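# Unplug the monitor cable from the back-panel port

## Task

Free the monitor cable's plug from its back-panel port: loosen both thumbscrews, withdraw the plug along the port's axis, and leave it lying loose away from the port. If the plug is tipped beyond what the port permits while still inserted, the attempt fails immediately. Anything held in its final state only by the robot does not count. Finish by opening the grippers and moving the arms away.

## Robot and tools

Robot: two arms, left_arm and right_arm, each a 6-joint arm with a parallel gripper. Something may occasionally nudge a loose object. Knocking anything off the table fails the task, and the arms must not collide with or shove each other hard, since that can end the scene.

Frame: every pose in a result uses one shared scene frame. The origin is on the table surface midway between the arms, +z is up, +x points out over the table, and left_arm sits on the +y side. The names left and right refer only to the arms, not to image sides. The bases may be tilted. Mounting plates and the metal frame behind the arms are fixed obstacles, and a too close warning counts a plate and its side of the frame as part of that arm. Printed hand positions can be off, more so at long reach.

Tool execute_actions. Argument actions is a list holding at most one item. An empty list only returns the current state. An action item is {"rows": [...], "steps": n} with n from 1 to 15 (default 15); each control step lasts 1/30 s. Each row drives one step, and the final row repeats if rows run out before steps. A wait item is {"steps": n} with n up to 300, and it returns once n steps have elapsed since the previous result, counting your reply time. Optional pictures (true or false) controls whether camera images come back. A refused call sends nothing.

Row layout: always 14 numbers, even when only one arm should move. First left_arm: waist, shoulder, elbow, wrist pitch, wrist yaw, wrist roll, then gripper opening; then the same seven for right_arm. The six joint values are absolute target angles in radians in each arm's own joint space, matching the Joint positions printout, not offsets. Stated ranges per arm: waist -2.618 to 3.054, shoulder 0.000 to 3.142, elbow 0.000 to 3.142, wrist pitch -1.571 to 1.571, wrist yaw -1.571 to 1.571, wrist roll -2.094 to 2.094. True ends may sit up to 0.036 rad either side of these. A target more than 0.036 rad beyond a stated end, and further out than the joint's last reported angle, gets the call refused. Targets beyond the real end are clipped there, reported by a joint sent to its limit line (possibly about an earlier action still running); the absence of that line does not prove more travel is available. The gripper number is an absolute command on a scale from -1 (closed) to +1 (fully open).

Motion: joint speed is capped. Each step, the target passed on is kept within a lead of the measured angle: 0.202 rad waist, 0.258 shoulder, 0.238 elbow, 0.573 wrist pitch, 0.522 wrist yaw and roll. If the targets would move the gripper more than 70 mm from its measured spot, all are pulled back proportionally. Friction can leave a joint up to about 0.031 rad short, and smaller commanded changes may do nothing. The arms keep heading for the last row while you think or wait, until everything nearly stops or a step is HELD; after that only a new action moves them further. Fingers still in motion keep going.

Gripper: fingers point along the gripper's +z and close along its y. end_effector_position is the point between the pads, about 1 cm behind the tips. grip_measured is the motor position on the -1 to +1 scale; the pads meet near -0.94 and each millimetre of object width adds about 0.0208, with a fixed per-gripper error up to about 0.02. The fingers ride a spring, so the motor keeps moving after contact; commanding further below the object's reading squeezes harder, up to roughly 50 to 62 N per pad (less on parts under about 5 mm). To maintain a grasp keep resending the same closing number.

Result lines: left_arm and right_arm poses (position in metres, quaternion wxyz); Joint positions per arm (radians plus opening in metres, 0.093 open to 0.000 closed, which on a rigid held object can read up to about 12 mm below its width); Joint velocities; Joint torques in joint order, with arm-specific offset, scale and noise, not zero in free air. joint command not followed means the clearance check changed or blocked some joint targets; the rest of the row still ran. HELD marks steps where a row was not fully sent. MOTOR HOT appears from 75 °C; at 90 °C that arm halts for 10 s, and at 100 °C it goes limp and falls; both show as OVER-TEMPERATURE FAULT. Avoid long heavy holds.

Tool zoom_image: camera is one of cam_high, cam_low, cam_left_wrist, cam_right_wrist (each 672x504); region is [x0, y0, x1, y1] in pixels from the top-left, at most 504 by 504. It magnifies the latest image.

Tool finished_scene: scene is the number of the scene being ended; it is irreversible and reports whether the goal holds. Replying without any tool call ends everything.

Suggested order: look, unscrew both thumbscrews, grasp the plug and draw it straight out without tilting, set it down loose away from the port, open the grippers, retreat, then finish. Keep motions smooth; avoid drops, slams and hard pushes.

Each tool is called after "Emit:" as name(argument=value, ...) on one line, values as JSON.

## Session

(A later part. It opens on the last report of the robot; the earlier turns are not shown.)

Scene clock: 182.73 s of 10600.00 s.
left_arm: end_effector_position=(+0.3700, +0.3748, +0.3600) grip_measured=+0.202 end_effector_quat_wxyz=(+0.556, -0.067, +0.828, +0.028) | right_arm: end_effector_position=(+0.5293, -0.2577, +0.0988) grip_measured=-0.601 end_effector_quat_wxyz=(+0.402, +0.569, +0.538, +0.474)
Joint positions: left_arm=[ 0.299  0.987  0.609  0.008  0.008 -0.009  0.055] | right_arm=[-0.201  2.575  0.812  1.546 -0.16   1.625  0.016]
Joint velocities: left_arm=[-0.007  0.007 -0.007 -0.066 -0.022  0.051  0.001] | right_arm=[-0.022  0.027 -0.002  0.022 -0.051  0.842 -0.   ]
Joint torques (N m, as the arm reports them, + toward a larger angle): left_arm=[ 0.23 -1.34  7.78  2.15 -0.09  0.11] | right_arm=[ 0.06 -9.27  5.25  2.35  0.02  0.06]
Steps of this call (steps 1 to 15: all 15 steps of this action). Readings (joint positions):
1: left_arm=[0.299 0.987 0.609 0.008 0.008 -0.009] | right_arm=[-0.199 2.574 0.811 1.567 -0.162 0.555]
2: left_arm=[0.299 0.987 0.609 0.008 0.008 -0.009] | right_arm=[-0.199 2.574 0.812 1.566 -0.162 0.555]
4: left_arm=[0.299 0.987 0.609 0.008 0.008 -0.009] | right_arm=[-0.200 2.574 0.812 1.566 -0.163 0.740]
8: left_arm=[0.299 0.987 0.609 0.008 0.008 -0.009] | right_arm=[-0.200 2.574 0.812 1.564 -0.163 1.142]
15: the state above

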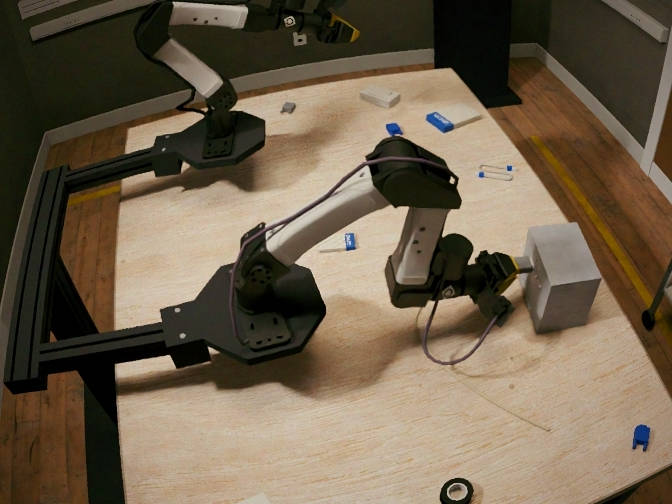

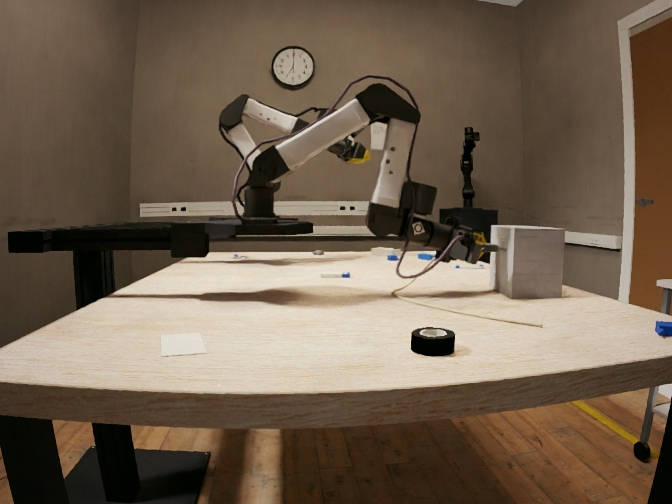

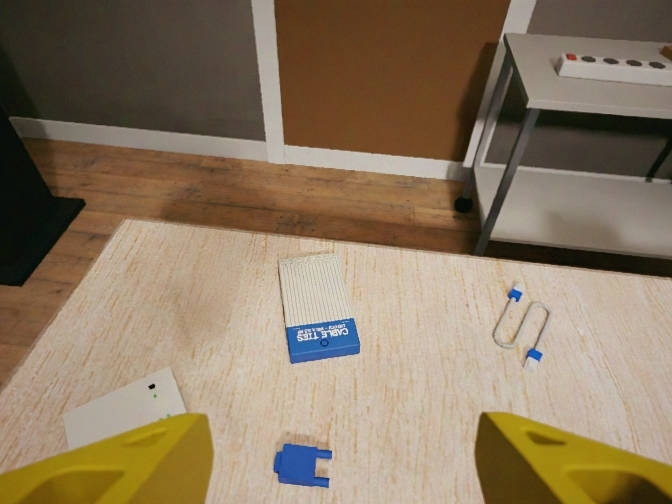

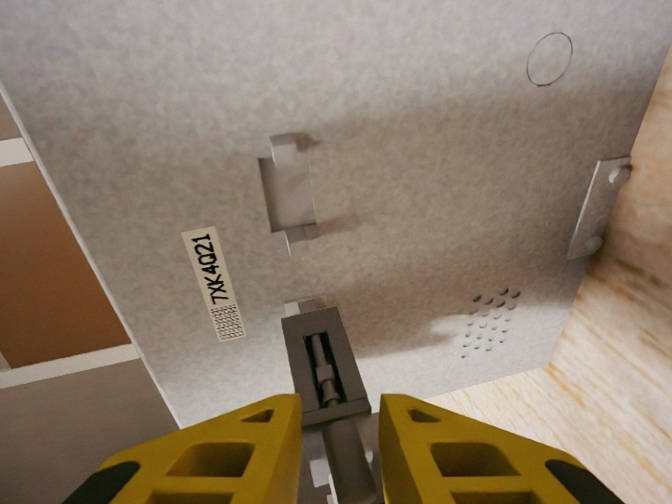

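Still advancing; continuing.

Emit:
execute_actions(actions=[{"rows":[[0.3,1,0.6,0,0,0,0.2,-0.2,2.585,0.83,1.56,-0.165,1.75,-0.92],[0.3,1,0.6,0,0,0,0.2,-0.2,2.585,0.83,1.56,-0.165,1.75,-0.92],[0.3,1,0.6,0,0,0,0.2,-0.2,2.585,0.83,1.56,-0.165,0.3,-0.92]]}], pictures=false)

Emit:
execute_actions(actions=[{"rows":[[0.3,1,0.6,0,0,0,0.2,-0.2,2.585,0.83,1.56,-0.165,0.55,-0.6],[0.3,1,0.6,0,0,0,0.2,-0.2,2.585,0.83,1.56,-0.165,0.55,-0.6],[0.3,1,0.6,0,0,0,0.2,-0.2,2.585,0.83,1.56,-0.165,2.05,-0.6]]}], pictures=false)

Emit:
execute_actions(actions=[{"rows":[[0.3,1,0.6,0,0,0,0.2,-0.2,2.585,0.83,1.56,-0.165,1.75,-0.92],[0.3,1,0.6,0,0,0,0.2,-0.2,2.585,0.83,1.56,-0.165,1.75,-0.92],[0.3,1,0.6,0,0,0,0.2,-0.2,2.585,0.83,1.56,-0.165,0.3,-0.92]]}], pictures=false)

Emit:
execute_actions(actions=[{"rows":[[0.3,1,0.6,0,0,0,0.2,-0.2,2.585,0.83,1.56,-0.165,0.55,-0.6],[0.3,1,0.6,0,0,0,0.2,-0.2,2.585,0.83,1.56,-0.165,0.55,-0.6],[0.3,1,0.6,0,0,0,0.2,-0.2,2.585,0.83,1.56,-0.165,2.05,-0.6]]}], pictures=false)

Emit:
execute_actions(actions=[{"rows":[[0.3,1,0.6,0,0,0,0.2,-0.2,2.585,0.83,1.56,-0.165,1.75,-0.92],[0.3,1,0.6,0,0,0,0.2,-0.2,2.585,0.83,1.56,-0.165,1.75,-0.92],[0.3,1,0.6,0,0,0,0.2,-0.2,2.585,0.83,1.56,-0.165,0.3,-0.92]]}], pictures=false)

Emit:
execute_actions(actions=[{"rows":[[0.3,1,0.6,0,0,0,0.2,-0.2,2.585,0.83,1.56,-0.165,0.55,-0.6],[0.3,1,0.6,0,0,0,0.2,-0.2,2.585,0.83,1.56,-0.165,0.55,-0.6],[0.3,1,0.6,0,0,0,0.2,-0.2,2.585,0.83,1.56,-0.165,2.05,-0.6]]}], pictures=false)

Emit:
execute_actions(actions=[{"rows":[[0.3,1,0.6,0,0,0,0.2,-0.2,2.585,0.83,1.56,-0.165,1.75,-0.92],[0.3,1,0.6,0,0,0,0.2,-0.2,2.585,0.83,1.56,-0.165,1.75,-0.92],[0.3,1,0.6,0,0,0,0.2,-0.2,2.585,0.83,1.56,-0.165,0.3,-0.92]]}], pictures=false)

Emit:
execute_actions(actions=[{"rows":[[0.3,1,0.6,0,0,0,0.2,-0.2,2.585,0.83,1.56,-0.165,0.55,-0.6],[0.3,1,0.6,0,0,0,0.2,-0.2,2.585,0.83,1.56,-0.165,0.55,-0.6],[0.3,1,0.6,0,0,0,0.2,-0.2,2.585,0.83,1.56,-0.165,2.05,-0.6]]}], pictures=false)

Emit:
execute_actions(actions=[{"rows":[[0.3,1,0.6,0,0,0,0.2,-0.2,2.585,0.83,1.56,-0.165,1.75,-0.92],[0.3,1,0.6,0,0,0,0.2,-0.2,2.585,0.83,1.56,-0.165,1.75,-0.92],[0.3,1,0.6,0,0,0,0.2,-0.2,2.585,0.83,1.56,-0.165,0.3,-0.92]]}], pictures=false)

Emit:
execute_actions(actions=[{"rows":[[0.3,1,0.6,0,0,0,0.2,-0.2,2.585,0.83,1.56,-0.165,0.55,-0.6],[0.3,1,0.6,0,0,0,0.2,-0.2,2.585,0.83,1.56,-0.165,0.55,-0.6],[0.3,1,0.6,0,0,0,0.2,-0.2,2.585,0.83,1.56,-0.165,2.05,-0.6]]}], pictures=false)

Emit:
execute_actions(actions=[{"rows":[[0.3,1,0.6,0,0,0,0.2,-0.2,2.585,0.83,1.56,-0.165,1.75,-0.92],[0.3,1,0.6,0,0,0,0.2,-0.2,2.585,0.83,1.56,-0.165,1.75,-0.92],[0.3,1,0.6,0,0,0,0.2,-0.2,2.56,0.78,1.56,-0.165,0.3,-0.92]]}], pictures=false)

Emit:
execute_actions(actions=[{"rows":[[0.3,1,0.6,0,0,0,0.2,-0.2,2.58,0.81,1.56,-0.165,0.55,-0.6],[0.3,1,0.6,0,0,0,0.2,-0.2,2.58,0.81,1.56,-0.165,0.55,-0.6],[0.3,1,0.6,0,0,0,0.2,-0.2,2.585,0.83,1.56,-0.165,1.77,-0.6]]}])

Emit:
zoom_image(camera="cam_right_wrist", region=[220,264,460,504])

Scene clock: 204.90 s of 10600.00 s.
left_arm: end_effector_position=(+0.3700, +0.3748, +0.3600) grip_measured=+0.202 end_effector_quat_wxyz=(+0.556, -0.067, +0.828, +0.028) | right_arm: end_effector_position=(+0.5298, -0.2560, +0.1022) grip_measured=-0.907 end_effector_quat_wxyz=(+0.594, +0.209, +0.749, +0.206)
Joint positions: left_arm=[ 0.299  0.987  0.609  0.008  0.008 -0.009  0.055] | right_arm=[-0.2    2.58   0.812  1.57  -0.167  0.552  0.002]
Joint velocities: left_arm=[-0.007 -0.012  0.007 -0.037  0.007  0.051 -0.   ] | right_arm=[ 0.037 -0.027 -0.002 -0.022 -0.007 -1.37  -0.001]
Joint torques (N m, as the arm reports them, + toward a larger angle): left_arm=[ 0.16 -1.4   7.79  2.15 -0.08  0.13] | right_arm=[-0.14 -8.67  5.03  2.09  0.11 -0.72]
Steps of this call (steps 1 to 30: the robot went on to your last target; steps 31 to 90: nothing new was sent; then 18.67 s passed at rest; steps 91 to 105: all 15 steps of this action). Readings (joint positions):
91: left_arm=[0.299 0.987 0.609 0.008 0.008 -0.009] | right_arm=[-0.202 2.579 0.812 1.547 -0.159 1.745]
92: left_arm=[0.299 0.987 0.609 0.008 0.008 -0.009] | right_arm=[-0.203 2.580 0.812 1.547 -0.159 1.744]
94: left_arm=[0.299 0.987 0.609 0.008 0.008 -0.009] | right_arm=[-0.203 2.580 0.812 1.552 -0.159 1.559]
98: left_arm=[0.299 0.987 0.609 0.008 0.008 -0.009] | right_arm=[-0.203 2.580 0.812 1.561 -0.159 1.159]
105: the state above

Scene clock: 205.40 s of 10600.00 s.
left_arm: end_effector_position=(+0.3700, +0.3748, +0.3600) grip_measured=+0.202 end_effector_quat_wxyz=(+0.556, -0.067, +0.828, +0.028) | right_arm: end_effector_position=(+0.5289, -0.2587, +0.0973) grip_measured=-0.601 end_effector_quat_wxyz=(+0.364, +0.610, +0.492, +0.503)
Joint positions: left_arm=[ 0.299  0.987  0.609  0.008  0.008 -0.009  0.055] | right_arm=[-0.203  2.581  0.813  1.55  -0.161  1.779  0.016]
Joint velocities: left_arm=[-0.007 -0.012  0.002  0.007 -0.007 -0.037  0.001] | right_arm=[ 0.007  0.017  0.002 -0.125 -0.007  1.619  0.001]
Joint torques (N m, as the arm reports them, + toward a larger angle): left_arm=[ 0.11 -1.31  7.71  2.17 -0.08  0.13] | right_arm=[ 0.26 -9.4   5.03  2.3   0.03  0.11]
Steps of this call (steps 1 to 15: all 15 steps of this action). Readings (joint positions):
1: left_arm=[0.299 0.987 0.609 0.008 0.008 -0.009] | right_arm=[-0.199 2.580 0.813 1.570 -0.166 0.545]
2: left_arm=[0.299 0.987 0.609 0.008 0.008 -0.009] | right_arm=[-0.202 2.580 0.813 1.570 -0.162 0.545]
4: left_arm=[0.299 0.987 0.609 0.008 0.008 -0.009] | right_arm=[-0.204 2.580 0.813 1.569 -0.162 0.731]
8: left_arm=[0.299 0.987 0.609 0.008 0.008 -0.009] | right_arm=[-0.203 2.580 0.813 1.565 -0.162 1.133]
15: the state above

Scene clock: 205.90 s of 10600.00 s.
left_arm: end_effector_position=(+0.3700, +0.3748, +0.3600) grip_measured=+0.202 end_effector_quat_wxyz=(+0.556, -0.067, +0.828, +0.028) | right_arm: end_effector_position=(+0.5303, -0.2568, +0.1032) grip_measured=-0.907 end_effector_quat_wxyz=(+0.594, +0.214, +0.746, +0.211)
Joint positions: left_arm=[ 0.299  0.987  0.609  0.008  0.008 -0.009  0.055] | right_arm=[-0.202  2.579  0.813  1.57  -0.17   0.565  0.002]
Joint velocities: left_arm=[-0.007  0.002 -0.012  0.007  0.007  0.022  0.001] | right_arm=[ 0.022 -0.022  0.022 -0.022  0.007 -1.604 -0.   ]
Joint torques (N m, as the arm reports them, + toward a larger angle): left_arm=[ 0.15 -1.33  7.75  2.15 -0.06  0.12] | right_arm=[-0.29 -8.95  4.91  2.06  0.16 -0.43]
Steps of this call (steps 1 to 15: all 15 steps of this action). Readings (joint positions):
1: left_arm=[0.299 0.987 0.609 0.008 0.008 -0.009] | right_arm=[-0.203 2.582 0.813 1.548 -0.159 1.783]
2: left_arm=[0.299 0.987 0.609 0.008 0.008 -0.009] | right_arm=[-0.204 2.583 0.813 1.549 -0.159 1.776]
4: left_arm=[0.299 0.987 0.609 0.008 0.008 -0.009] | right_arm=[-0.204 2.583 0.813 1.555 -0.158 1.590]
8: left_arm=[0.299 0.987 0.609 0.008 0.008 -0.009] | right_arm=[-0.204 2.583 0.813 1.566 -0.158 1.190]
15: the state above

Scene clock: 206.40 s of 10600.00 s.
left_arm: end_effector_position=(+0.3700, +0.3748, +0.3600) grip_measured=+0.202 end_effector_quat_wxyz=(+0.556, -0.067, +0.828, +0.028) | right_arm: end_effector_position=(+0.5292, -0.2588, +0.0975) grip_measured=-0.600 end_effector_quat_wxyz=(+0.363, +0.610, +0.491, +0.504)
Joint positions: left_arm=[ 0.299  0.987  0.609  0.008  0.008 -0.009  0.055] | right_arm=[-0.204  2.58   0.815  1.548 -0.162  1.783  0.016]
Joint velocities: left_arm=[-0.007  0.002  0.012  0.022  0.037  0.022  0.   ] | right_arm=[-0.007  0.012  0.007  0.007 -0.022  1.604  0.001]
Joint torques (N m, as the arm reports them, + toward a larger angle): left_arm=[ 0.09 -1.43  7.75  2.14 -0.09  0.14] | right_arm=[ 0.02 -9.08  4.94  2.22  0.06  0.26]
Steps of this call (steps 1 to 15: all 15 steps of this action). Readings (joint positions):
1: left_arm=[0.299 0.987 0.609 0.008 0.008 -0.009] | right_arm=[-0.202 2.578 0.814 1.570 -0.170 0.555]
2: left_arm=[0.299 0.987 0.609 0.008 0.008 -0.009] | right_arm=[-0.202 2.578 0.815 1.569 -0.166 0.555]
4: left_arm=[0.299 0.987 0.609 0.008 0.008 -0.009] | right_arm=[-0.203 2.578 0.815 1.568 -0.165 0.740]
8: left_arm=[0.299 0.987 0.609 0.008 0.008 -0.009] | right_arm=[-0.203 2.578 0.815 1.565 -0.165 1.142]
15: the state above

Scene clock: 206.90 s of 10600.00 s.
left_arm: end_effector_position=(+0.3700, +0.3748, +0.3600) grip_measured=+0.202 end_effector_quat_wxyz=(+0.556, -0.067, +0.828, +0.028) | right_arm: end_effector_position=(+0.5305, -0.2568, +0.1031) grip_measured=-0.907 end_effector_quat_wxyz=(+0.594, +0.215, +0.746, +0.211)
Joint positions: left_arm=[ 0.299  0.987  0.609  0.008  0.008 -0.009  0.055] | right_arm=[-0.202  2.579  0.815  1.57  -0.17   0.568  0.002]
Joint velocities: left_arm=[ 0.002 -0.002 -0.012 -0.037  0.037  0.051  0.001] | right_arm=[ 0.012 -0.027 -0.002 -0.081 -0.037 -1.56  -0.001]
Joint torques (N m, as the arm reports them, + toward a larger angle): left_arm=[ 0.1  -1.4   7.78  2.17 -0.07  0.12] | right_arm=[-0.03 -9.28  5.06  2.1   0.18 -0.28]
Steps of this call (steps 1 to 15: all 15 steps of this action). Readings (joint positions):
1: left_arm=[0.299 0.987 0.609 0.008 0.008 -0.009] | right_arm=[-0.204 2.582 0.815 1.548 -0.160 1.785]
2: left_arm=[0.299 0.987 0.609 0.008 0.008 -0.009] | right_arm=[-0.205 2.583 0.815 1.547 -0.161 1.778]
4: left_arm=[0.299 0.987 0.609 0.008 0.008 -0.009] | right_arm=[-0.205 2.583 0.815 1.553 -0.161 1.591]
8: left_arm=[0.299 0.987 0.609 0.008 0.008 -0.009] | right_arm=[-0.205 2.583 0.815 1.564 -0.161 1.191]
15: the state above

Scene clock: 207.40 s of 10600.00 s.
left_arm: end_effector_position=(+0.3700, +0.3748, +0.3600) grip_measured=+0.202 end_effector_quat_wxyz=(+0.556, -0.067, +0.828, +0.028) | right_arm: end_effector_position=(+0.5293, -0.2588, +0.0975) grip_measured=-0.600 end_effector_quat_wxyz=(+0.363, +0.611, +0.491, +0.504)
Joint positions: left_arm=[ 0.299  0.987  0.609  0.008  0.008 -0.009  0.055] | right_arm=[-0.204  2.58   0.815  1.547 -0.162  1.784  0.016]
Joint velocities: left_arm=[ 0.007 -0.027  0.012 -0.037 -0.007 -0.022  0.   ] | right_arm=[ 0.007  0.022  0.012 -0.081  0.037  1.648  0.001]
Joint torques (N m, as the arm reports them, + toward a larger angle): left_arm=[ 0.14 -1.31  7.79  2.17 -0.08  0.12] | right_arm=[ 0.08 -9.62  4.88  2.23  0.06  0.13]
Steps of this call (steps 1 to 15: all 15 steps of this action). Readings (joint positions):
1: left_arm=[0.299 0.987 0.609 0.008 0.008 -0.009] | right_arm=[-0.202 2.579 0.815 1.570 -0.169 0.558]
2: left_arm=[0.299 0.987 0.609 0.008 0.008 -0.009] | right_arm=[-0.203 2.579 0.815 1.568 -0.164 0.557]
4: left_arm=[0.299 0.987 0.609 0.008 0.008 -0.009] | right_arm=[-0.204 2.579 0.815 1.566 -0.163 0.743]
8: left_arm=[0.299 0.987 0.609 0.008 0.008 -0.009] | right_arm=[-0.204 2.579 0.815 1.563 -0.163 1.144]
15: the state above

Scene clock: 207.90 s of 10600.00 s.
left_arm: end_effector_position=(+0.3700, +0.3748, +0.3600) grip_measured=+0.202 end_effector_quat_wxyz=(+0.556, -0.067, +0.828, +0.028) | right_arm: end_effector_position=(+0.5306, -0.2569, +0.1032) grip_measured=-0.907 end_effector_quat_wxyz=(+0.594, +0.215, +0.746, +0.212)
Joint positions: left_arm=[ 0.299  0.987  0.609  0.008  0.008 -0.009  0.055] | right_arm=[-0.202  2.579  0.815  1.57  -0.17   0.569  0.002]
Joint velocities: left_arm=[ 0.002 -0.007  0.002 -0.051 -0.007 -0.037 -0.   ] | right_arm=[ 0.007 -0.017 -0.007 -0.007 -0.066 -1.59  -0.001]
Joint torques (N m, as the arm reports them, + toward a larger angle): left_arm=[ 0.16 -1.37  7.7   2.17 -0.09  0.13] | right_arm=[ 0.28 -9.2   4.78  2.1   0.25 -0.42]
Steps of this call (steps 1 to 15: all 15 steps of this action). Readings (joint positions):
1: left_arm=[0.299 0.987 0.609 0.008 0.008 -0.009] | right_arm=[-0.204 2.582 0.815 1.548 -0.160 1.786]
2: left_arm=[0.299 0.987 0.609 0.008 0.008 -0.009] | right_arm=[-0.205 2.583 0.815 1.547 -0.161 1.779]
4: left_arm=[0.299 0.987 0.609 0.008 0.008 -0.009] | right_arm=[-0.205 2.583 0.815 1.553 -0.161 1.592]
8: left_arm=[0.299 0.987 0.609 0.008 0.008 -0.009] | right_arm=[-0.205 2.583 0.815 1.564 -0.161 1.193]
15: the state above

Scene clock: 208.40 s of 10600.00 s.
left_arm: end_effector_position=(+0.3700, +0.3748, +0.3600) grip_measured=+0.202 end_effector_quat_wxyz=(+0.556, -0.067, +0.828, +0.028) | right_arm: end_effector_position=(+0.5293, -0.2590, +0.0973) grip_measured=-0.600 end_effector_quat_wxyz=(+0.363, +0.611, +0.490, +0.505)
Joint positions: left_arm=[ 0.299  0.987  0.609  0.008  0.008 -0.009  0.055] | right_arm=[-0.204  2.581  0.815  1.547 -0.162  1.785  0.016]
Joint velocities: left_arm=[-0.007  0.007 -0.002 -0.022 -0.007  0.11   0.   ] | right_arm=[ 0.012  0.017  0.002  0.051  0.037  1.59  -0.   ]
Joint torques (N m, as the arm reports them, + toward a larger angle): left_arm=[ 0.08 -1.38  7.77  2.16 -0.09  0.12] | right_arm=[ 0.19 -9.35  4.59  2.27  0.06  0.11]
Steps of this call (steps 1 to 15: all 15 steps of this action). Readings (joint positions):
1: left_arm=[0.299 0.987 0.609 0.008 0.008 -0.009] | right_arm=[-0.202 2.579 0.815 1.570 -0.170 0.559]
2: left_arm=[0.299 0.987 0.609 0.008 0.008 -0.009] | right_arm=[-0.203 2.579 0.815 1.568 -0.164 0.558]
4: left_arm=[0.299 0.987 0.609 0.008 0.008 -0.009] | right_arm=[-0.204 2.579 0.815 1.565 -0.164 0.744]
8: left_arm=[0.299 0.987 0.609 0.008 0.008 -0.009] | right_arm=[-0.204 2.579 0.815 1.561 -0.164 1.145]
15: the state above

Scene clock: 208.90 s of 10600.00 s.
left_arm: end_effector_position=(+0.3700, +0.3748, +0.3600) grip_measured=+0.202 end_effector_quat_wxyz=(+0.556, -0.067, +0.828, +0.028) | right_arm: end_effector_position=(+0.5309, -0.2571, +0.1034) grip_measured=-0.907 end_effector_quat_wxyz=(+0.594, +0.218, +0.745, +0.212)
Joint positions: left_arm=[ 0.299  0.987  0.609  0.008  0.008 -0.009  0.055] | right_arm=[-0.201  2.579  0.815  1.57  -0.165  0.574  0.002]
Joint velocities: left_arm=[ 0.002 -0.007 -0.002 -0.007 -0.007  0.022  0.   ] | right_arm=[ 0.002 -0.027  0.012  0.022 -0.051 -1.619  0.   ]
Joint torques (N m, as the arm reports them, + toward a larger angle): left_arm=[ 0.16 -1.35  7.74  2.12 -0.05  0.16] | right_arm=[-0.37 -9.    4.85  2.06  0.15 -0.45]
Steps of this call (steps 1 to 15: all 15 steps of this action). Readings (joint positions):
1: left_arm=[0.299 0.987 0.609 0.008 0.008 -0.009] | right_arm=[-0.204 2.582 0.815 1.547 -0.161 1.787]
2: left_arm=[0.299 0.987 0.609 0.008 0.008 -0.009] | right_arm=[-0.205 2.583 0.815 1.545 -0.161 1.779]
4: left_arm=[0.299 0.987 0.609 0.008 0.008 -0.009] | right_arm=[-0.205 2.584 0.815 1.551 -0.159 1.592]
8: left_arm=[0.299 0.987 0.609 0.008 0.008 -0.009] | right_arm=[-0.205 2.584 0.815 1.563 -0.158 1.193]
15: the state above

Scene clock: 209.40 s of 10600.00 s.
left_arm: end_effector_position=(+0.3700, +0.3748, +0.3600) grip_measured=+0.202 end_effector_quat_wxyz=(+0.556, -0.067, +0.828, +0.028) | right_arm: end_effector_position=(+0.5294, -0.2578, +0.0977) grip_measured=-0.600 end_effector_quat_wxyz=(+0.362, +0.609, +0.493, +0.506)
Joint positions: left_arm=[ 0.299  0.987  0.609  0.008  0.008 -0.009  0.055] | right_arm=[-0.204  2.58   0.815  1.547 -0.168  1.783  0.016]
Joint velocities: left_arm=[-0.007  0.012 -0.007 -0.022 -0.051 -0.007  0.   ] | right_arm=[ 0.002  0.037  0.007 -0.007 -0.007  1.473  0.002]
Joint torques (N m, as the arm reports them, + toward a larger angle): left_arm=[ 0.12 -1.46  7.8   2.17 -0.06  0.12] | right_arm=[ 0.04 -9.28  5.06  2.34  0.19  0.32]
Steps of this call (steps 1 to 15: all 15 steps of this action). Readings (joint positions):
1: left_arm=[0.299 0.987 0.609 0.008 0.008 -0.009] | right_arm=[-0.200 2.579 0.815 1.570 -0.164 0.563]
2: left_arm=[0.299 0.987 0.609 0.008 0.008 -0.009] | right_arm=[-0.202 2.579 0.815 1.568 -0.161 0.562]
4: left_arm=[0.299 0.987 0.609 0.008 0.008 -0.009] | right_arm=[-0.203 2.579 0.815 1.564 -0.161 0.747]
8: left_arm=[0.299 0.987 0.609 0.008 0.008 -0.009] | right_arm=[-0.203 2.579 0.815 1.555 -0.168 1.149]
15: the state above

Scene clock: 209.90 s of 10600.00 s.
left_arm: end_effector_position=(+0.3700, +0.3748, +0.3600) grip_measured=+0.202 end_effector_quat_wxyz=(+0.556, -0.067, +0.828, +0.028) | right_arm: end_effector_position=(+0.5284, -0.2563, +0.1032) grip_measured=-0.907 end_effector_quat_wxyz=(+0.591, +0.214, +0.749, +0.208)
Joint positions: left_arm=[ 0.299  0.987  0.609  0.008  0.008 -0.009  0.055] | right_arm=[-0.199  2.569  0.803  1.562 -0.164  0.561  0.002]
Joint velocities: left_arm=[-0.007 -0.012 -0.012 -0.051 -0.081 -0.066 -0.   ] | right_arm=[ 0.032 -0.027 -0.042 -0.007  0.037 -1.604 -0.001]
Joint torques (N m, as the arm reports them, + toward a larger angle): left_arm=[ 0.12 -1.4   7.87  2.13 -0.09  0.17] | right_arm=[-0.32 -9.89  1.46  2.18  0.1  -0.37]
Steps of this call (steps 1 to 15: all 15 steps of this action). Readings (joint positions):
1: left_arm=[0.299 0.987 0.609 0.008 0.008 -0.009] | right_arm=[-0.204 2.582 0.815 1.548 -0.166 1.783]
2: left_arm=[0.299 0.987 0.609 0.008 0.008 -0.009] | right_arm=[-0.205 2.584 0.815 1.548 -0.166 1.775]
4: left_arm=[0.299 0.987 0.609 0.008 0.008 -0.009] | right_arm=[-0.205 2.580 0.811 1.552 -0.163 1.588]
8: left_arm=[0.299 0.987 0.609 0.008 0.008 -0.009] | right_arm=[-0.205 2.574 0.807 1.554 -0.163 1.188]
15: the state above

Scene clock: 210.40 s of 10600.00 s.
left_arm: end_effector_position=(+0.3700, +0.3748, +0.3600) grip_measured=+0.202 end_effector_quat_wxyz=(+0.556, -0.067, +0.828, +0.028) | right_arm: end_effector_position=(+0.5293, -0.2567, +0.0987) grip_measured=-0.600 end_effector_quat_wxyz=(+0.402, +0.567, +0.539, +0.475)
Joint positions: left_arm=[ 0.299  0.987  0.609  0.008  0.008 -0.009  0.055] | right_arm=[-0.2    2.578  0.813  1.55  -0.162  1.623  0.016]
Joint velocities: left_arm=[-0.002  0.002  0.017  0.007 -0.022 -0.007  0.001] | right_arm=[-0.032 -0.017 -0.002 -0.007 -0.037  0.872  0.001]
Joint torques (N m, as the arm reports them, + toward a larger angle): left_arm=[ 0.18 -1.44  7.82  2.14 -0.06  0.11] | right_arm=[ 0.02 -8.79  5.23  2.27  0.1   0.12]
Steps of this call (steps 1 to 15: all 15 steps of this action). Readings (joint positions):
1: left_arm=[0.299 0.987 0.609 0.008 0.008 -0.009] | right_arm=[-0.198 2.569 0.803 1.563 -0.164 0.552]
2: left_arm=[0.299 0.987 0.609 0.008 0.008 -0.009] | right_arm=[-0.199 2.569 0.803 1.563 -0.164 0.552]
4: left_arm=[0.299 0.987 0.609 0.008 0.008 -0.009] | right_arm=[-0.199 2.571 0.807 1.563 -0.164 0.738]
8: left_arm=[0.299 0.987 0.609 0.008 0.008 -0.009] | right_arm=[-0.199 2.572 0.813 1.562 -0.164 1.139]
15: the state above

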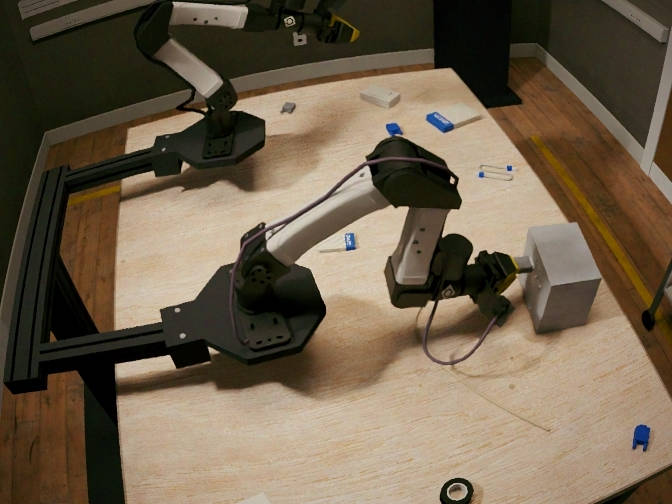

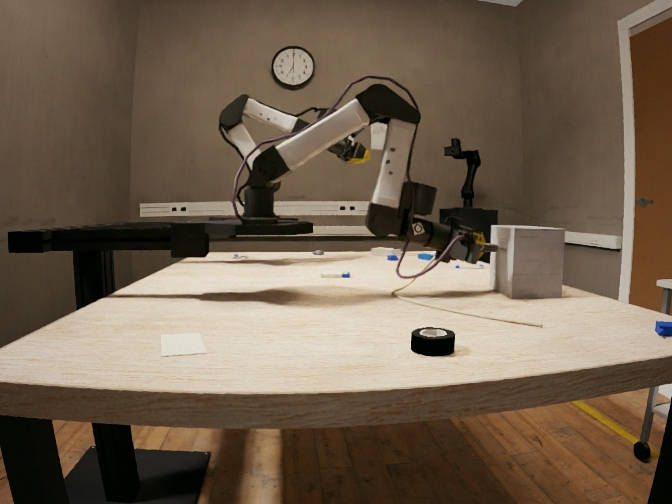

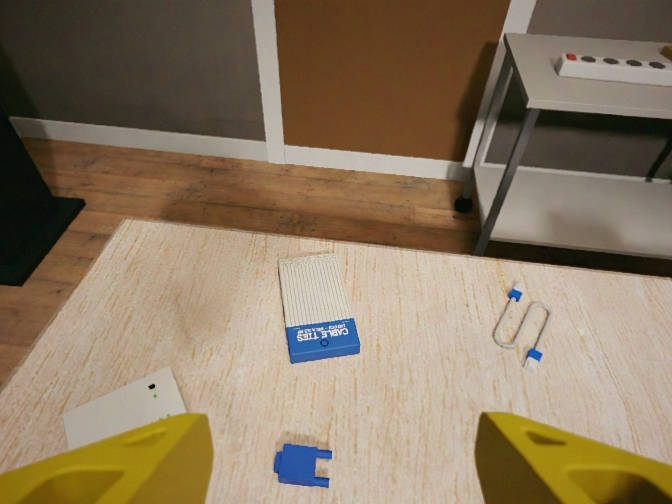

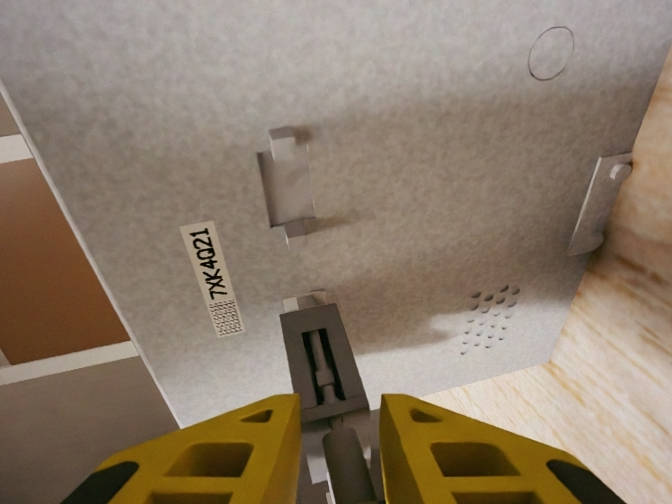

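Region (220, 264, 460, 504) of cam_right_wrist's 672x504 image, scaled by 2.100, with more detail than that image has.

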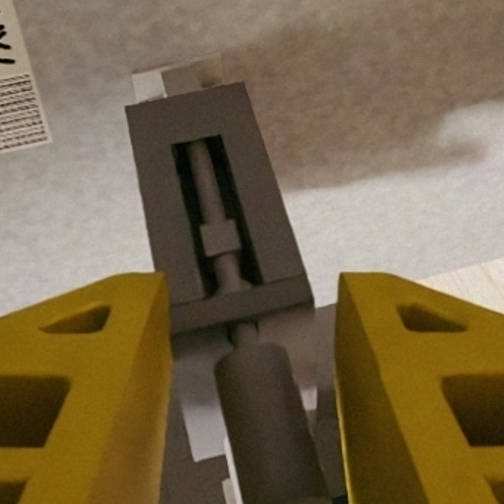

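Emit:
execute_actions(actions=[{"rows":[[0.3,1,0.6,0,0,0,0.2,-0.28,2.585,0.83,1.56,-0.1,1.5,-0.5]],"steps":10}], pictures=false)

Emit:
execute_actions(actions=[{"rows":[[0.3,1,0.6,0,0,0,0.2,-0.28,2.25,0.55,1.56,-0.1,1.5,-0.5]]}], pictures=false)

Emit:
execute_actions(actions=[{"rows":[[0.3,1,0.6,0,0,0,0.2,0.19,2.25,0.55,1.56,0.5,-1.4,-0.5]]}], pictures=false)

Emit:
execute_actions(actions=[{"steps":25}], pictures=false)

Emit:
execute_actions(actions=[{"rows":[[0.3,1,0.6,0,0,0,0.2,0.19,2.35,0.63,1.56,0.5,-1.4,-0.5],[0.3,1,0.6,0,0,0,0.2,0.19,2.42,0.69,1.56,0.5,-1.4,-0.5],[0.3,1,0.6,0,0,0,0.2,0.19,2.48,0.75,1.56,0.5,-1.4,-0.5],[0.3,1,0.6,0,0,0,0.2,0.19,2.54,0.8,1.56,0.5,-1.4,-0.5],[0.3,1,0.6,0,0,0,0.2,0.19,2.59,0.85,1.56,0.5,-1.4,-0.5],[0.3,1,0.6,0,0,0,0.2,0.19,2.635,0.9,1.56,0.5,-1.4,-0.5]]}], pictures=false)

Emit:
execute_actions(actions=[{"steps":12}])

Scene clock: 218.07 s of 10600.00 s.
left_arm: end_effector_position=(+0.3700, +0.3748, +0.3600) grip_measured=+0.202 end_effector_quat_wxyz=(+0.556, -0.067, +0.828, +0.028) | right_arm: end_effector_position=(+0.5240, -0.3071, +0.0962) grip_measured=-0.501 end_effector_quat_wxyz=(+0.454, +0.579, +0.530, +0.422)
Joint positions: left_arm=[ 0.299  0.987  0.609  0.008  0.008 -0.009  0.055] | right_arm=[-0.286  2.581  0.813  1.55  -0.112  1.534  0.021]
Joint velocities: left_arm=[ 0.002 -0.012 -0.007 -0.007 -0.007 -0.007  0.   ] | right_arm=[-0.002  0.022  0.007  0.007  0.007 -0.242 -0.   ]
Joint torques (N m, as the arm reports them, + toward a larger angle): left_arm=[ 0.17 -1.35  7.79  2.13 -0.06  0.09] | right_arm=[ 0.25 -9.06  4.81  2.14  0.25 -0.25]
Steps of this call (steps 1 to 30: the robot went on to your last target; steps 31 to 90: nothing new was sent; then 4.33 s passed at rest; steps 91 to 100: all 10 steps of this action). Readings (joint positions):
91: left_arm=[0.299 0.987 0.609 0.008 0.008 -0.009] | right_arm=[-0.209 2.581 0.813 1.548 -0.163 1.699]
92: left_arm=[0.299 0.987 0.609 0.008 0.008 -0.009] | right_arm=[-0.223 2.581 0.813 1.548 -0.156 1.660]
94: left_arm=[0.299 0.987 0.609 0.008 0.008 -0.009] | right_arm=[-0.260 2.581 0.813 1.550 -0.138 1.605]
98: left_arm=[0.299 0.987 0.609 0.008 0.008 -0.009] | right_arm=[-0.287 2.581 0.813 1.550 -0.113 1.548]
100: the state above

Scene clock: 218.57 s of 10600.00 s.
left_arm: end_effector_position=(+0.3700, +0.3748, +0.3600) grip_measured=+0.202 end_effector_quat_wxyz=(+0.556, -0.067, +0.828, +0.028) | right_arm: end_effector_position=(+0.4924, -0.3029, +0.1895) grip_measured=-0.501 end_effector_quat_wxyz=(+0.492, +0.547, +0.517, +0.437)
Joint positions: left_arm=[ 0.299  0.987  0.609  0.008  0.008 -0.009  0.055] | right_arm=[-0.286  2.24   0.56   1.563 -0.108  1.509  0.021]
Joint velocities: left_arm=[-0.017  0.007  0.007 -0.007  0.007  0.095 -0.   ] | right_arm=[-0.007 -0.012 -0.017 -0.007  0.037  0.022  0.001]
Joint torques (N m, as the arm reports them, + toward a larger angle): left_arm=[ 0.12 -1.22  7.78  2.16 -0.05  0.15] | right_arm=[ 0.34 -7.42  3.17  2.14  0.24 -0.26]
Steps of this call (steps 1 to 15: all 15 steps of this action). Readings (joint positions):
1: left_arm=[0.299 0.987 0.609 0.008 0.008 -0.009] | right_arm=[-0.286 2.545 0.773 1.532 -0.111 1.529]
2: left_arm=[0.299 0.987 0.609 0.008 0.008 -0.009] | right_arm=[-0.286 2.472 0.686 1.515 -0.111 1.526]
4: left_arm=[0.299 0.987 0.609 0.008 0.008 -0.009] | right_arm=[-0.286 2.330 0.572 1.519 -0.110 1.521]
8: left_arm=[0.299 0.987 0.609 0.008 0.008 -0.009] | right_arm=[-0.286 2.238 0.560 1.570 -0.109 1.512]
15: the state above

Scene clock: 219.07 s of 10600.00 s.
left_arm: end_effector_position=(+0.3700, +0.3748, +0.3600) grip_measured=+0.202 end_effector_quat_wxyz=(+0.556, -0.067, +0.828, +0.028) | right_arm: end_effector_position=(+0.4847, -0.1811, +0.1933) grip_measured=-0.501 end_effector_quat_wxyz=(+0.658, +0.065, +0.748, -0.065)
Joint positions: left_arm=[ 0.299  0.987  0.609  0.008  0.008 -0.009  0.055] | right_arm=[0.194 2.24  0.56  1.56  0.465 0.025 0.021]
Joint velocities: left_arm=[-0.002  0.002  0.007 -0.066  0.022  0.037 -0.   ] | right_arm=[-0.081 -0.002 -0.022 -0.022  0.168 -2.85  -0.   ]
Joint torques (N m, as the arm reports them, + toward a larger angle): left_arm=[ 0.15 -1.33  7.68  2.14 -0.08  0.12] | right_arm=[-0.02 -7.06  3.3   2.02  0.16 -0.08]
Steps of this call (steps 1 to 15: all 15 steps of this action). Readings (joint positions):
1: left_arm=[0.299 0.987 0.609 0.008 0.008 -0.009] | right_arm=[-0.258 2.240 0.560 1.561 -0.016 1.426]
2: left_arm=[0.299 0.987 0.609 0.008 0.008 -0.009] | right_arm=[-0.206 2.240 0.560 1.560 0.094 1.326]
4: left_arm=[0.299 0.987 0.609 0.008 0.008 -0.009] | right_arm=[-0.068 2.240 0.560 1.560 0.246 1.127]
8: left_arm=[0.299 0.987 0.609 0.008 0.008 -0.009] | right_arm=[0.186 2.240 0.560 1.560 0.378 0.726]
15: the state above

Scene clock: 219.90 s of 10600.00 s.
left_arm: end_effector_position=(+0.3700, +0.3748, +0.3600) grip_measured=+0.202 end_effector_quat_wxyz=(+0.556, -0.067, +0.828, +0.028) | right_arm: end_effector_position=(+0.4839, -0.1860, +0.1934) grip_measured=-0.501 end_effector_quat_wxyz=(+0.452, -0.426, +0.617, -0.483)
Joint positions: left_arm=[ 0.299  0.987  0.609  0.008  0.008 -0.009  0.055] | right_arm=[ 0.193  2.24   0.56   1.56   0.492 -1.381  0.021]
Joint velocities: left_arm=[-0.012 -0.002  0.002 -0.022 -0.051 -0.037 -0.001] | right_arm=[ 0.002  0.002 -0.002  0.007  0.066 -0.051  0.   ]
Joint torques (N m, as the arm reports them, + toward a larger angle): left_arm=[ 0.14 -1.39  7.77  2.15 -0.08  0.11] | right_arm=[-0.37 -7.25  3.08  2.13  0.23  0.  ]
Steps of this call (steps 1 to 25: the robot went on to your last target). Readings (joint positions):
1: left_arm=[0.299 0.987 0.609 0.008 0.008 -0.009] | right_arm=[0.193 2.240 0.560 1.560 0.471 -0.075]
2: left_arm=[0.299 0.987 0.609 0.008 0.008 -0.009] | right_arm=[0.193 2.240 0.560 1.560 0.476 -0.175]
4: left_arm=[0.299 0.987 0.609 0.008 0.008 -0.009] | right_arm=[0.193 2.240 0.560 1.560 0.482 -0.376]
8: left_arm=[0.299 0.987 0.609 0.008 0.008 -0.009] | right_arm=[0.193 2.240 0.560 1.560 0.488 -0.777]
25: the state above

Scene clock: 220.40 s of 10600.00 s.
left_arm: end_effector_position=(+0.3700, +0.3748, +0.3600) grip_measured=+0.202 end_effector_quat_wxyz=(+0.556, -0.067, +0.828, +0.028) | right_arm: end_effector_position=(+0.5231, -0.1728, +0.0853) grip_measured=-0.501 end_effector_quat_wxyz=(+0.410, -0.461, +0.629, -0.473)
Joint positions: left_arm=[ 0.299  0.987  0.609  0.008  0.008 -0.009  0.055] | right_arm=[ 0.193  2.65   0.882  1.54   0.497 -1.396  0.021]
Joint velocities: left_arm=[-0.012  0.017 -0.007 -0.095  0.11   0.022 -0.   ] | right_arm=[-0.012 -0.017  0.002  0.081  0.007  0.066 -0.001]
Joint torques (N m, as the arm reports them, + toward a larger angle): left_arm=[ 0.13 -1.43  7.83  2.17 -0.09  0.13] | right_arm=[ -0.41 -10.61   4.59   2.21   0.2   -0.06]
Steps of this call (steps 1 to 15: all 15 steps of this action). Readings (joint positions):
1: left_arm=[0.299 0.987 0.609 0.008 0.008 -0.009] | right_arm=[0.193 2.254 0.569 1.567 0.494 -1.384]
2: left_arm=[0.299 0.987 0.609 0.008 0.008 -0.009] | right_arm=[0.193 2.288 0.601 1.570 0.496 -1.385]
4: left_arm=[0.299 0.987 0.609 0.008 0.008 -0.009] | right_arm=[0.193 2.405 0.706 1.570 0.496 -1.388]
8: left_arm=[0.299 0.987 0.609 0.008 0.008 -0.009] | right_arm=[0.193 2.618 0.872 1.550 0.497 -1.393]
15: the state above

Scene clock: 220.80 s of 10600.00 s.
left_arm: end_effector_position=(+0.3700, +0.3748, +0.3600) grip_measured=+0.202 end_effector_quat_wxyz=(+0.556, -0.067, +0.828, +0.028) | right_arm: end_effector_position=(+0.5236, -0.1727, +0.0865) grip_measured=-0.501 end_effector_quat_wxyz=(+0.412, -0.460, +0.629, -0.474)
Joint positions: left_arm=[ 0.299  0.987  0.609  0.008  0.008 -0.009  0.055] | right_arm=[ 0.193  2.65   0.882  1.545  0.497 -1.396  0.021]
Joint velocities: left_arm=[ 0.002 -0.032  0.002  0.007 -0.037 -0.007 -0.001] | right_arm=[-0.022 -0.017  0.002 -0.051 -0.051  0.007  0.   ]
Joint torques (N m, as the arm reports them, + toward a larger angle): left_arm=[ 0.14 -1.28  7.75  2.14 -0.08  0.13] | right_arm=[ -0.43 -10.58   4.97   2.25   0.16   0.  ]
Steps of this call (steps 1 to 12: the robot went on to your last target). Readings (joint positions):
1: left_arm=[0.299 0.987 0.609 0.008 0.008 -0.009] | right_arm=[0.193 2.650 0.882 1.542 0.497 -1.396]
2: left_arm=[0.299 0.987 0.609 0.008 0.008 -0.009] | right_arm=[0.193 2.650 0.882 1.543 0.497 -1.396]
4: left_arm=[0.299 0.987 0.609 0.008 0.008 -0.009] | right_arm=[0.193 2.650 0.882 1.544 0.497 -1.396]
8: left_arm=[0.299 0.987 0.609 0.008 0.008 -0.009] | right_arm=[0.193 2.650 0.882 1.545 0.497 -1.396]
12: the state above

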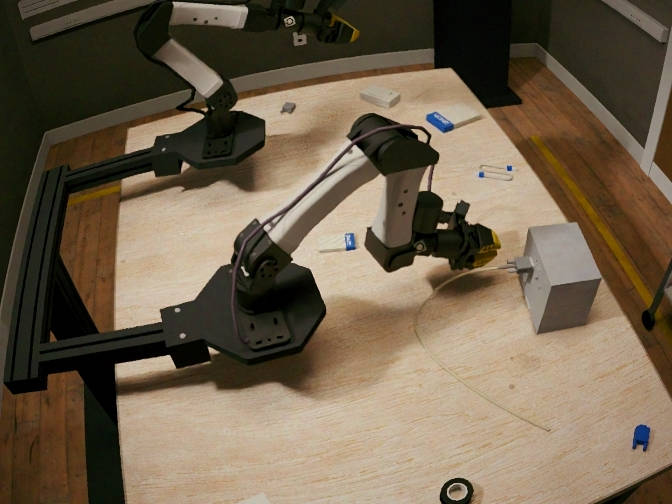

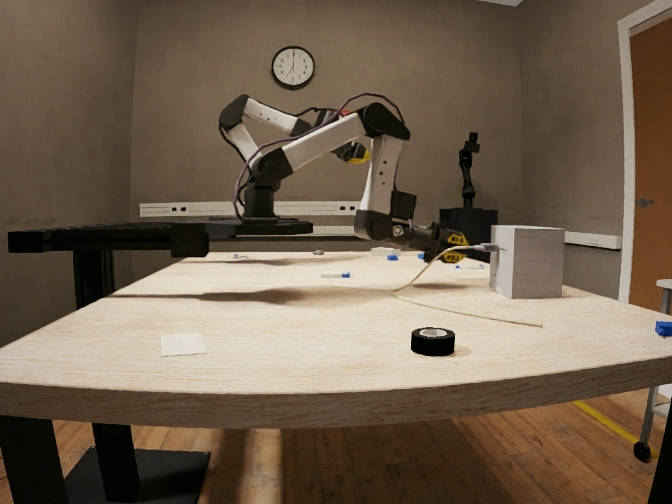

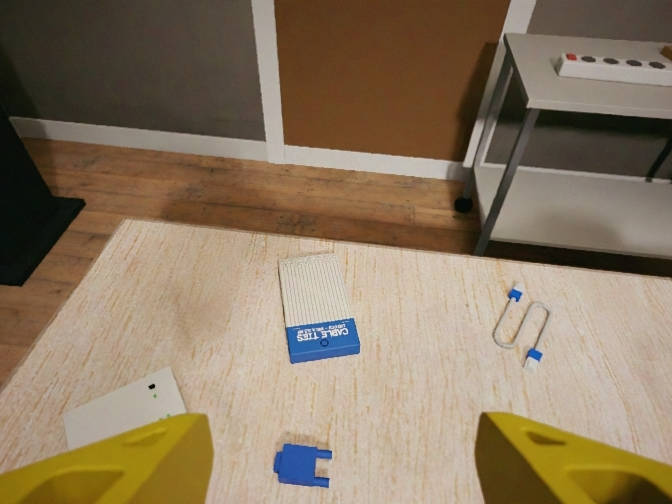

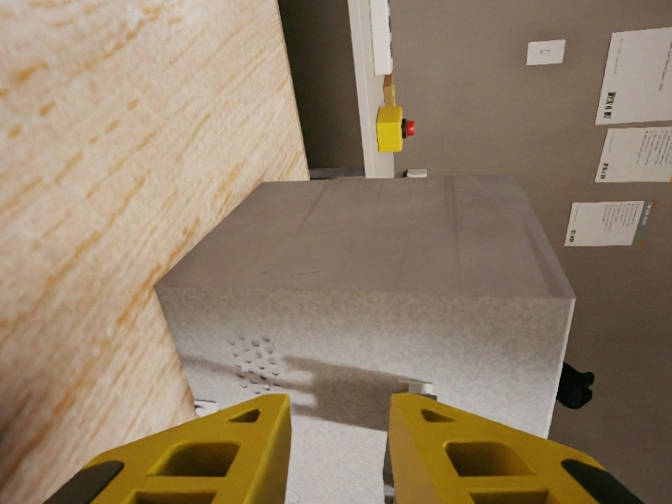

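Raise 14 mm, then slide in.

Emit:
execute_actions(actions=[{"rows":[[0.3,1,0.6,0,0,0,0.2,0.16,2.61,0.9,1.56,0.5,-1.4,-0.5]],"steps":12}], pictures=false)

Emit:
execute_actions(actions=[{"rows":[[0.3,1,0.6,0,0,0,0.2,0.14,2.62,0.9,1.56,0.5,-1.4,-0.5],[0.3,1,0.6,0,0,0,0.2,0.125,2.62,0.9,1.56,0.5,-1.4,-0.5],[0.3,1,0.6,0,0,0,0.2,0.11,2.62,0.9,1.56,0.5,-1.4,-0.5],[0.3,1,0.6,0,0,0,0.2,0.1,2.62,0.9,1.56,0.5,-1.4,-0.5],[0.3,1,0.6,0,0,0,0.2,0.09,2.62,0.9,1.56,0.5,-1.4,-0.5]]}])

Scene clock: 224.47 s of 10600.00 s.
left_arm: end_effector_position=(+0.3700, +0.3748, +0.3600) grip_measured=+0.202 end_effector_quat_wxyz=(+0.556, -0.067, +0.828, +0.028) | right_arm: end_effector_position=(+0.5302, -0.1871, +0.1002) grip_measured=-0.501 end_effector_quat_wxyz=(+0.416, -0.440, +0.631, -0.485)
Joint positions: left_arm=[ 0.299  0.987  0.609  0.008  0.008 -0.009  0.055] | right_arm=[ 0.162  2.622  0.882  1.551  0.496 -1.396  0.021]
Joint velocities: left_arm=[-0.002  0.012 -0.002 -0.022  0.022 -0.037 -0.001] | right_arm=[ 0.007 -0.012  0.002 -0.037  0.037 -0.022  0.001]
Joint torques (N m, as the arm reports them, + toward a larger angle): left_arm=[ 0.19 -1.29  7.71  2.14 -0.1   0.12] | right_arm=[ -0.3  -10.72   5.18   2.16   0.16  -0.02]
Steps of this call (steps 1 to 15: the robot went on to your last target; steps 16 to 90: nothing new was sent; then 0.27 s passed at rest; steps 91 to 102: all 12 steps of this action). Readings (joint positions):
91: left_arm=[0.299 0.987 0.609 0.008 0.008 -0.009] | right_arm=[0.191 2.647 0.882 1.545 0.496 -1.396]
92: left_arm=[0.299 0.987 0.609 0.008 0.008 -0.009] | right_arm=[0.186 2.643 0.882 1.544 0.496 -1.396]
94: left_arm=[0.299 0.987 0.609 0.008 0.008 -0.009] | right_arm=[0.172 2.632 0.882 1.545 0.496 -1.396]
98: left_arm=[0.299 0.987 0.609 0.008 0.008 -0.009] | right_arm=[0.162 2.622 0.882 1.551 0.496 -1.396]
102: the state above

Scene clock: 224.97 s of 10600.00 s.
left_arm: end_effector_position=(+0.3700, +0.3748, +0.3600) grip_measured=+0.202 end_effector_quat_wxyz=(+0.556, -0.067, +0.828, +0.028) | right_arm: end_effector_position=(+0.5320, -0.2188, +0.0995) grip_measured=-0.501 end_effector_quat_wxyz=(+0.400, -0.421, +0.645, -0.497)
Joint positions: left_arm=[ 0.299  0.987  0.609  0.008  0.008 -0.009  0.055] | right_arm=[ 0.096  2.622  0.882  1.551  0.493 -1.396  0.021]
Joint velocities: left_arm=[ 0.002  0.012  0.007  0.007  0.007 -0.037 -0.   ] | right_arm=[ 0.007 -0.017 -0.002 -0.051  0.022 -0.007 -0.001]
Joint torques (N m, as the arm reports them, + toward a larger angle): left_arm=[ 0.13 -1.44  7.67  2.16 -0.08  0.11] | right_arm=[-1.05 -9.84  5.    2.19  0.3   0.  ]
Steps of this call (steps 1 to 15: all 15 steps of this action). Readings (joint positions):
1: left_arm=[0.299 0.987 0.609 0.008 0.008 -0.009] | right_arm=[0.161 2.622 0.882 1.551 0.496 -1.396]
2: left_arm=[0.299 0.987 0.609 0.008 0.008 -0.009] | right_arm=[0.156 2.622 0.882 1.551 0.496 -1.396]
4: left_arm=[0.299 0.987 0.609 0.008 0.008 -0.009] | right_arm=[0.137 2.622 0.882 1.551 0.496 -1.396]
8: left_arm=[0.299 0.987 0.609 0.008 0.008 -0.009] | right_arm=[0.095 2.622 0.882 1.551 0.496 -1.396]
15: the state above

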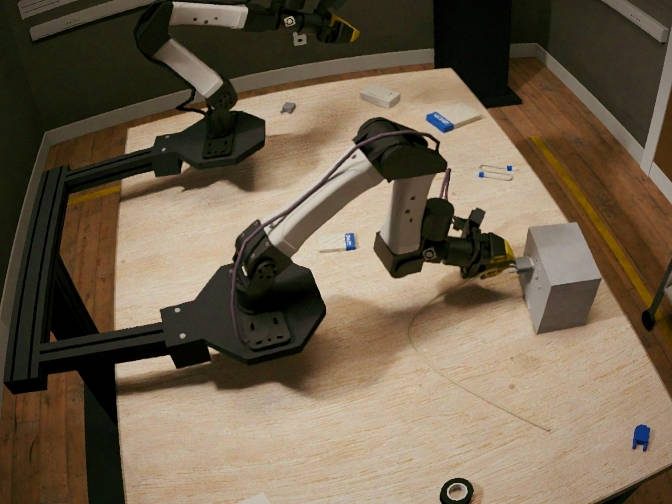

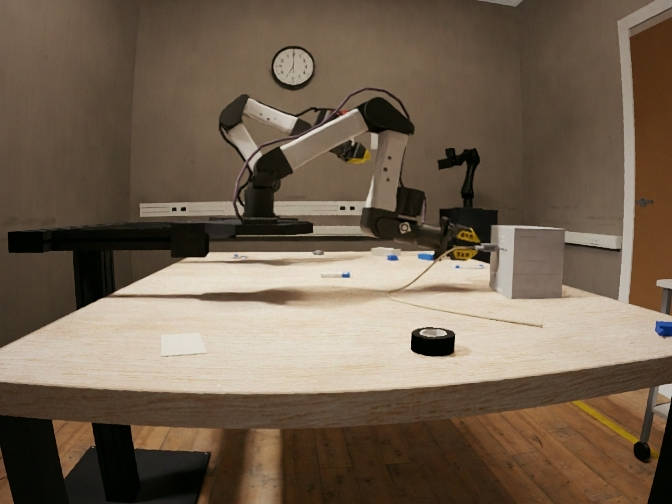

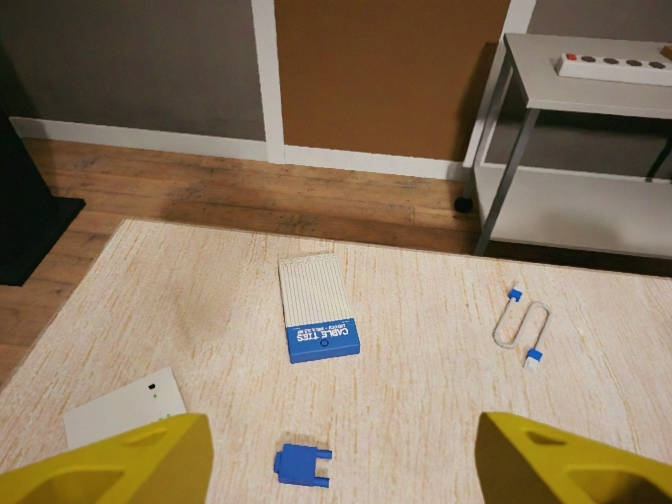

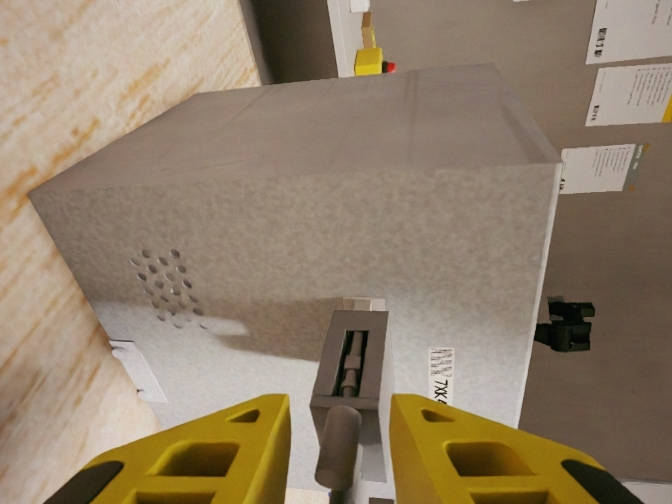

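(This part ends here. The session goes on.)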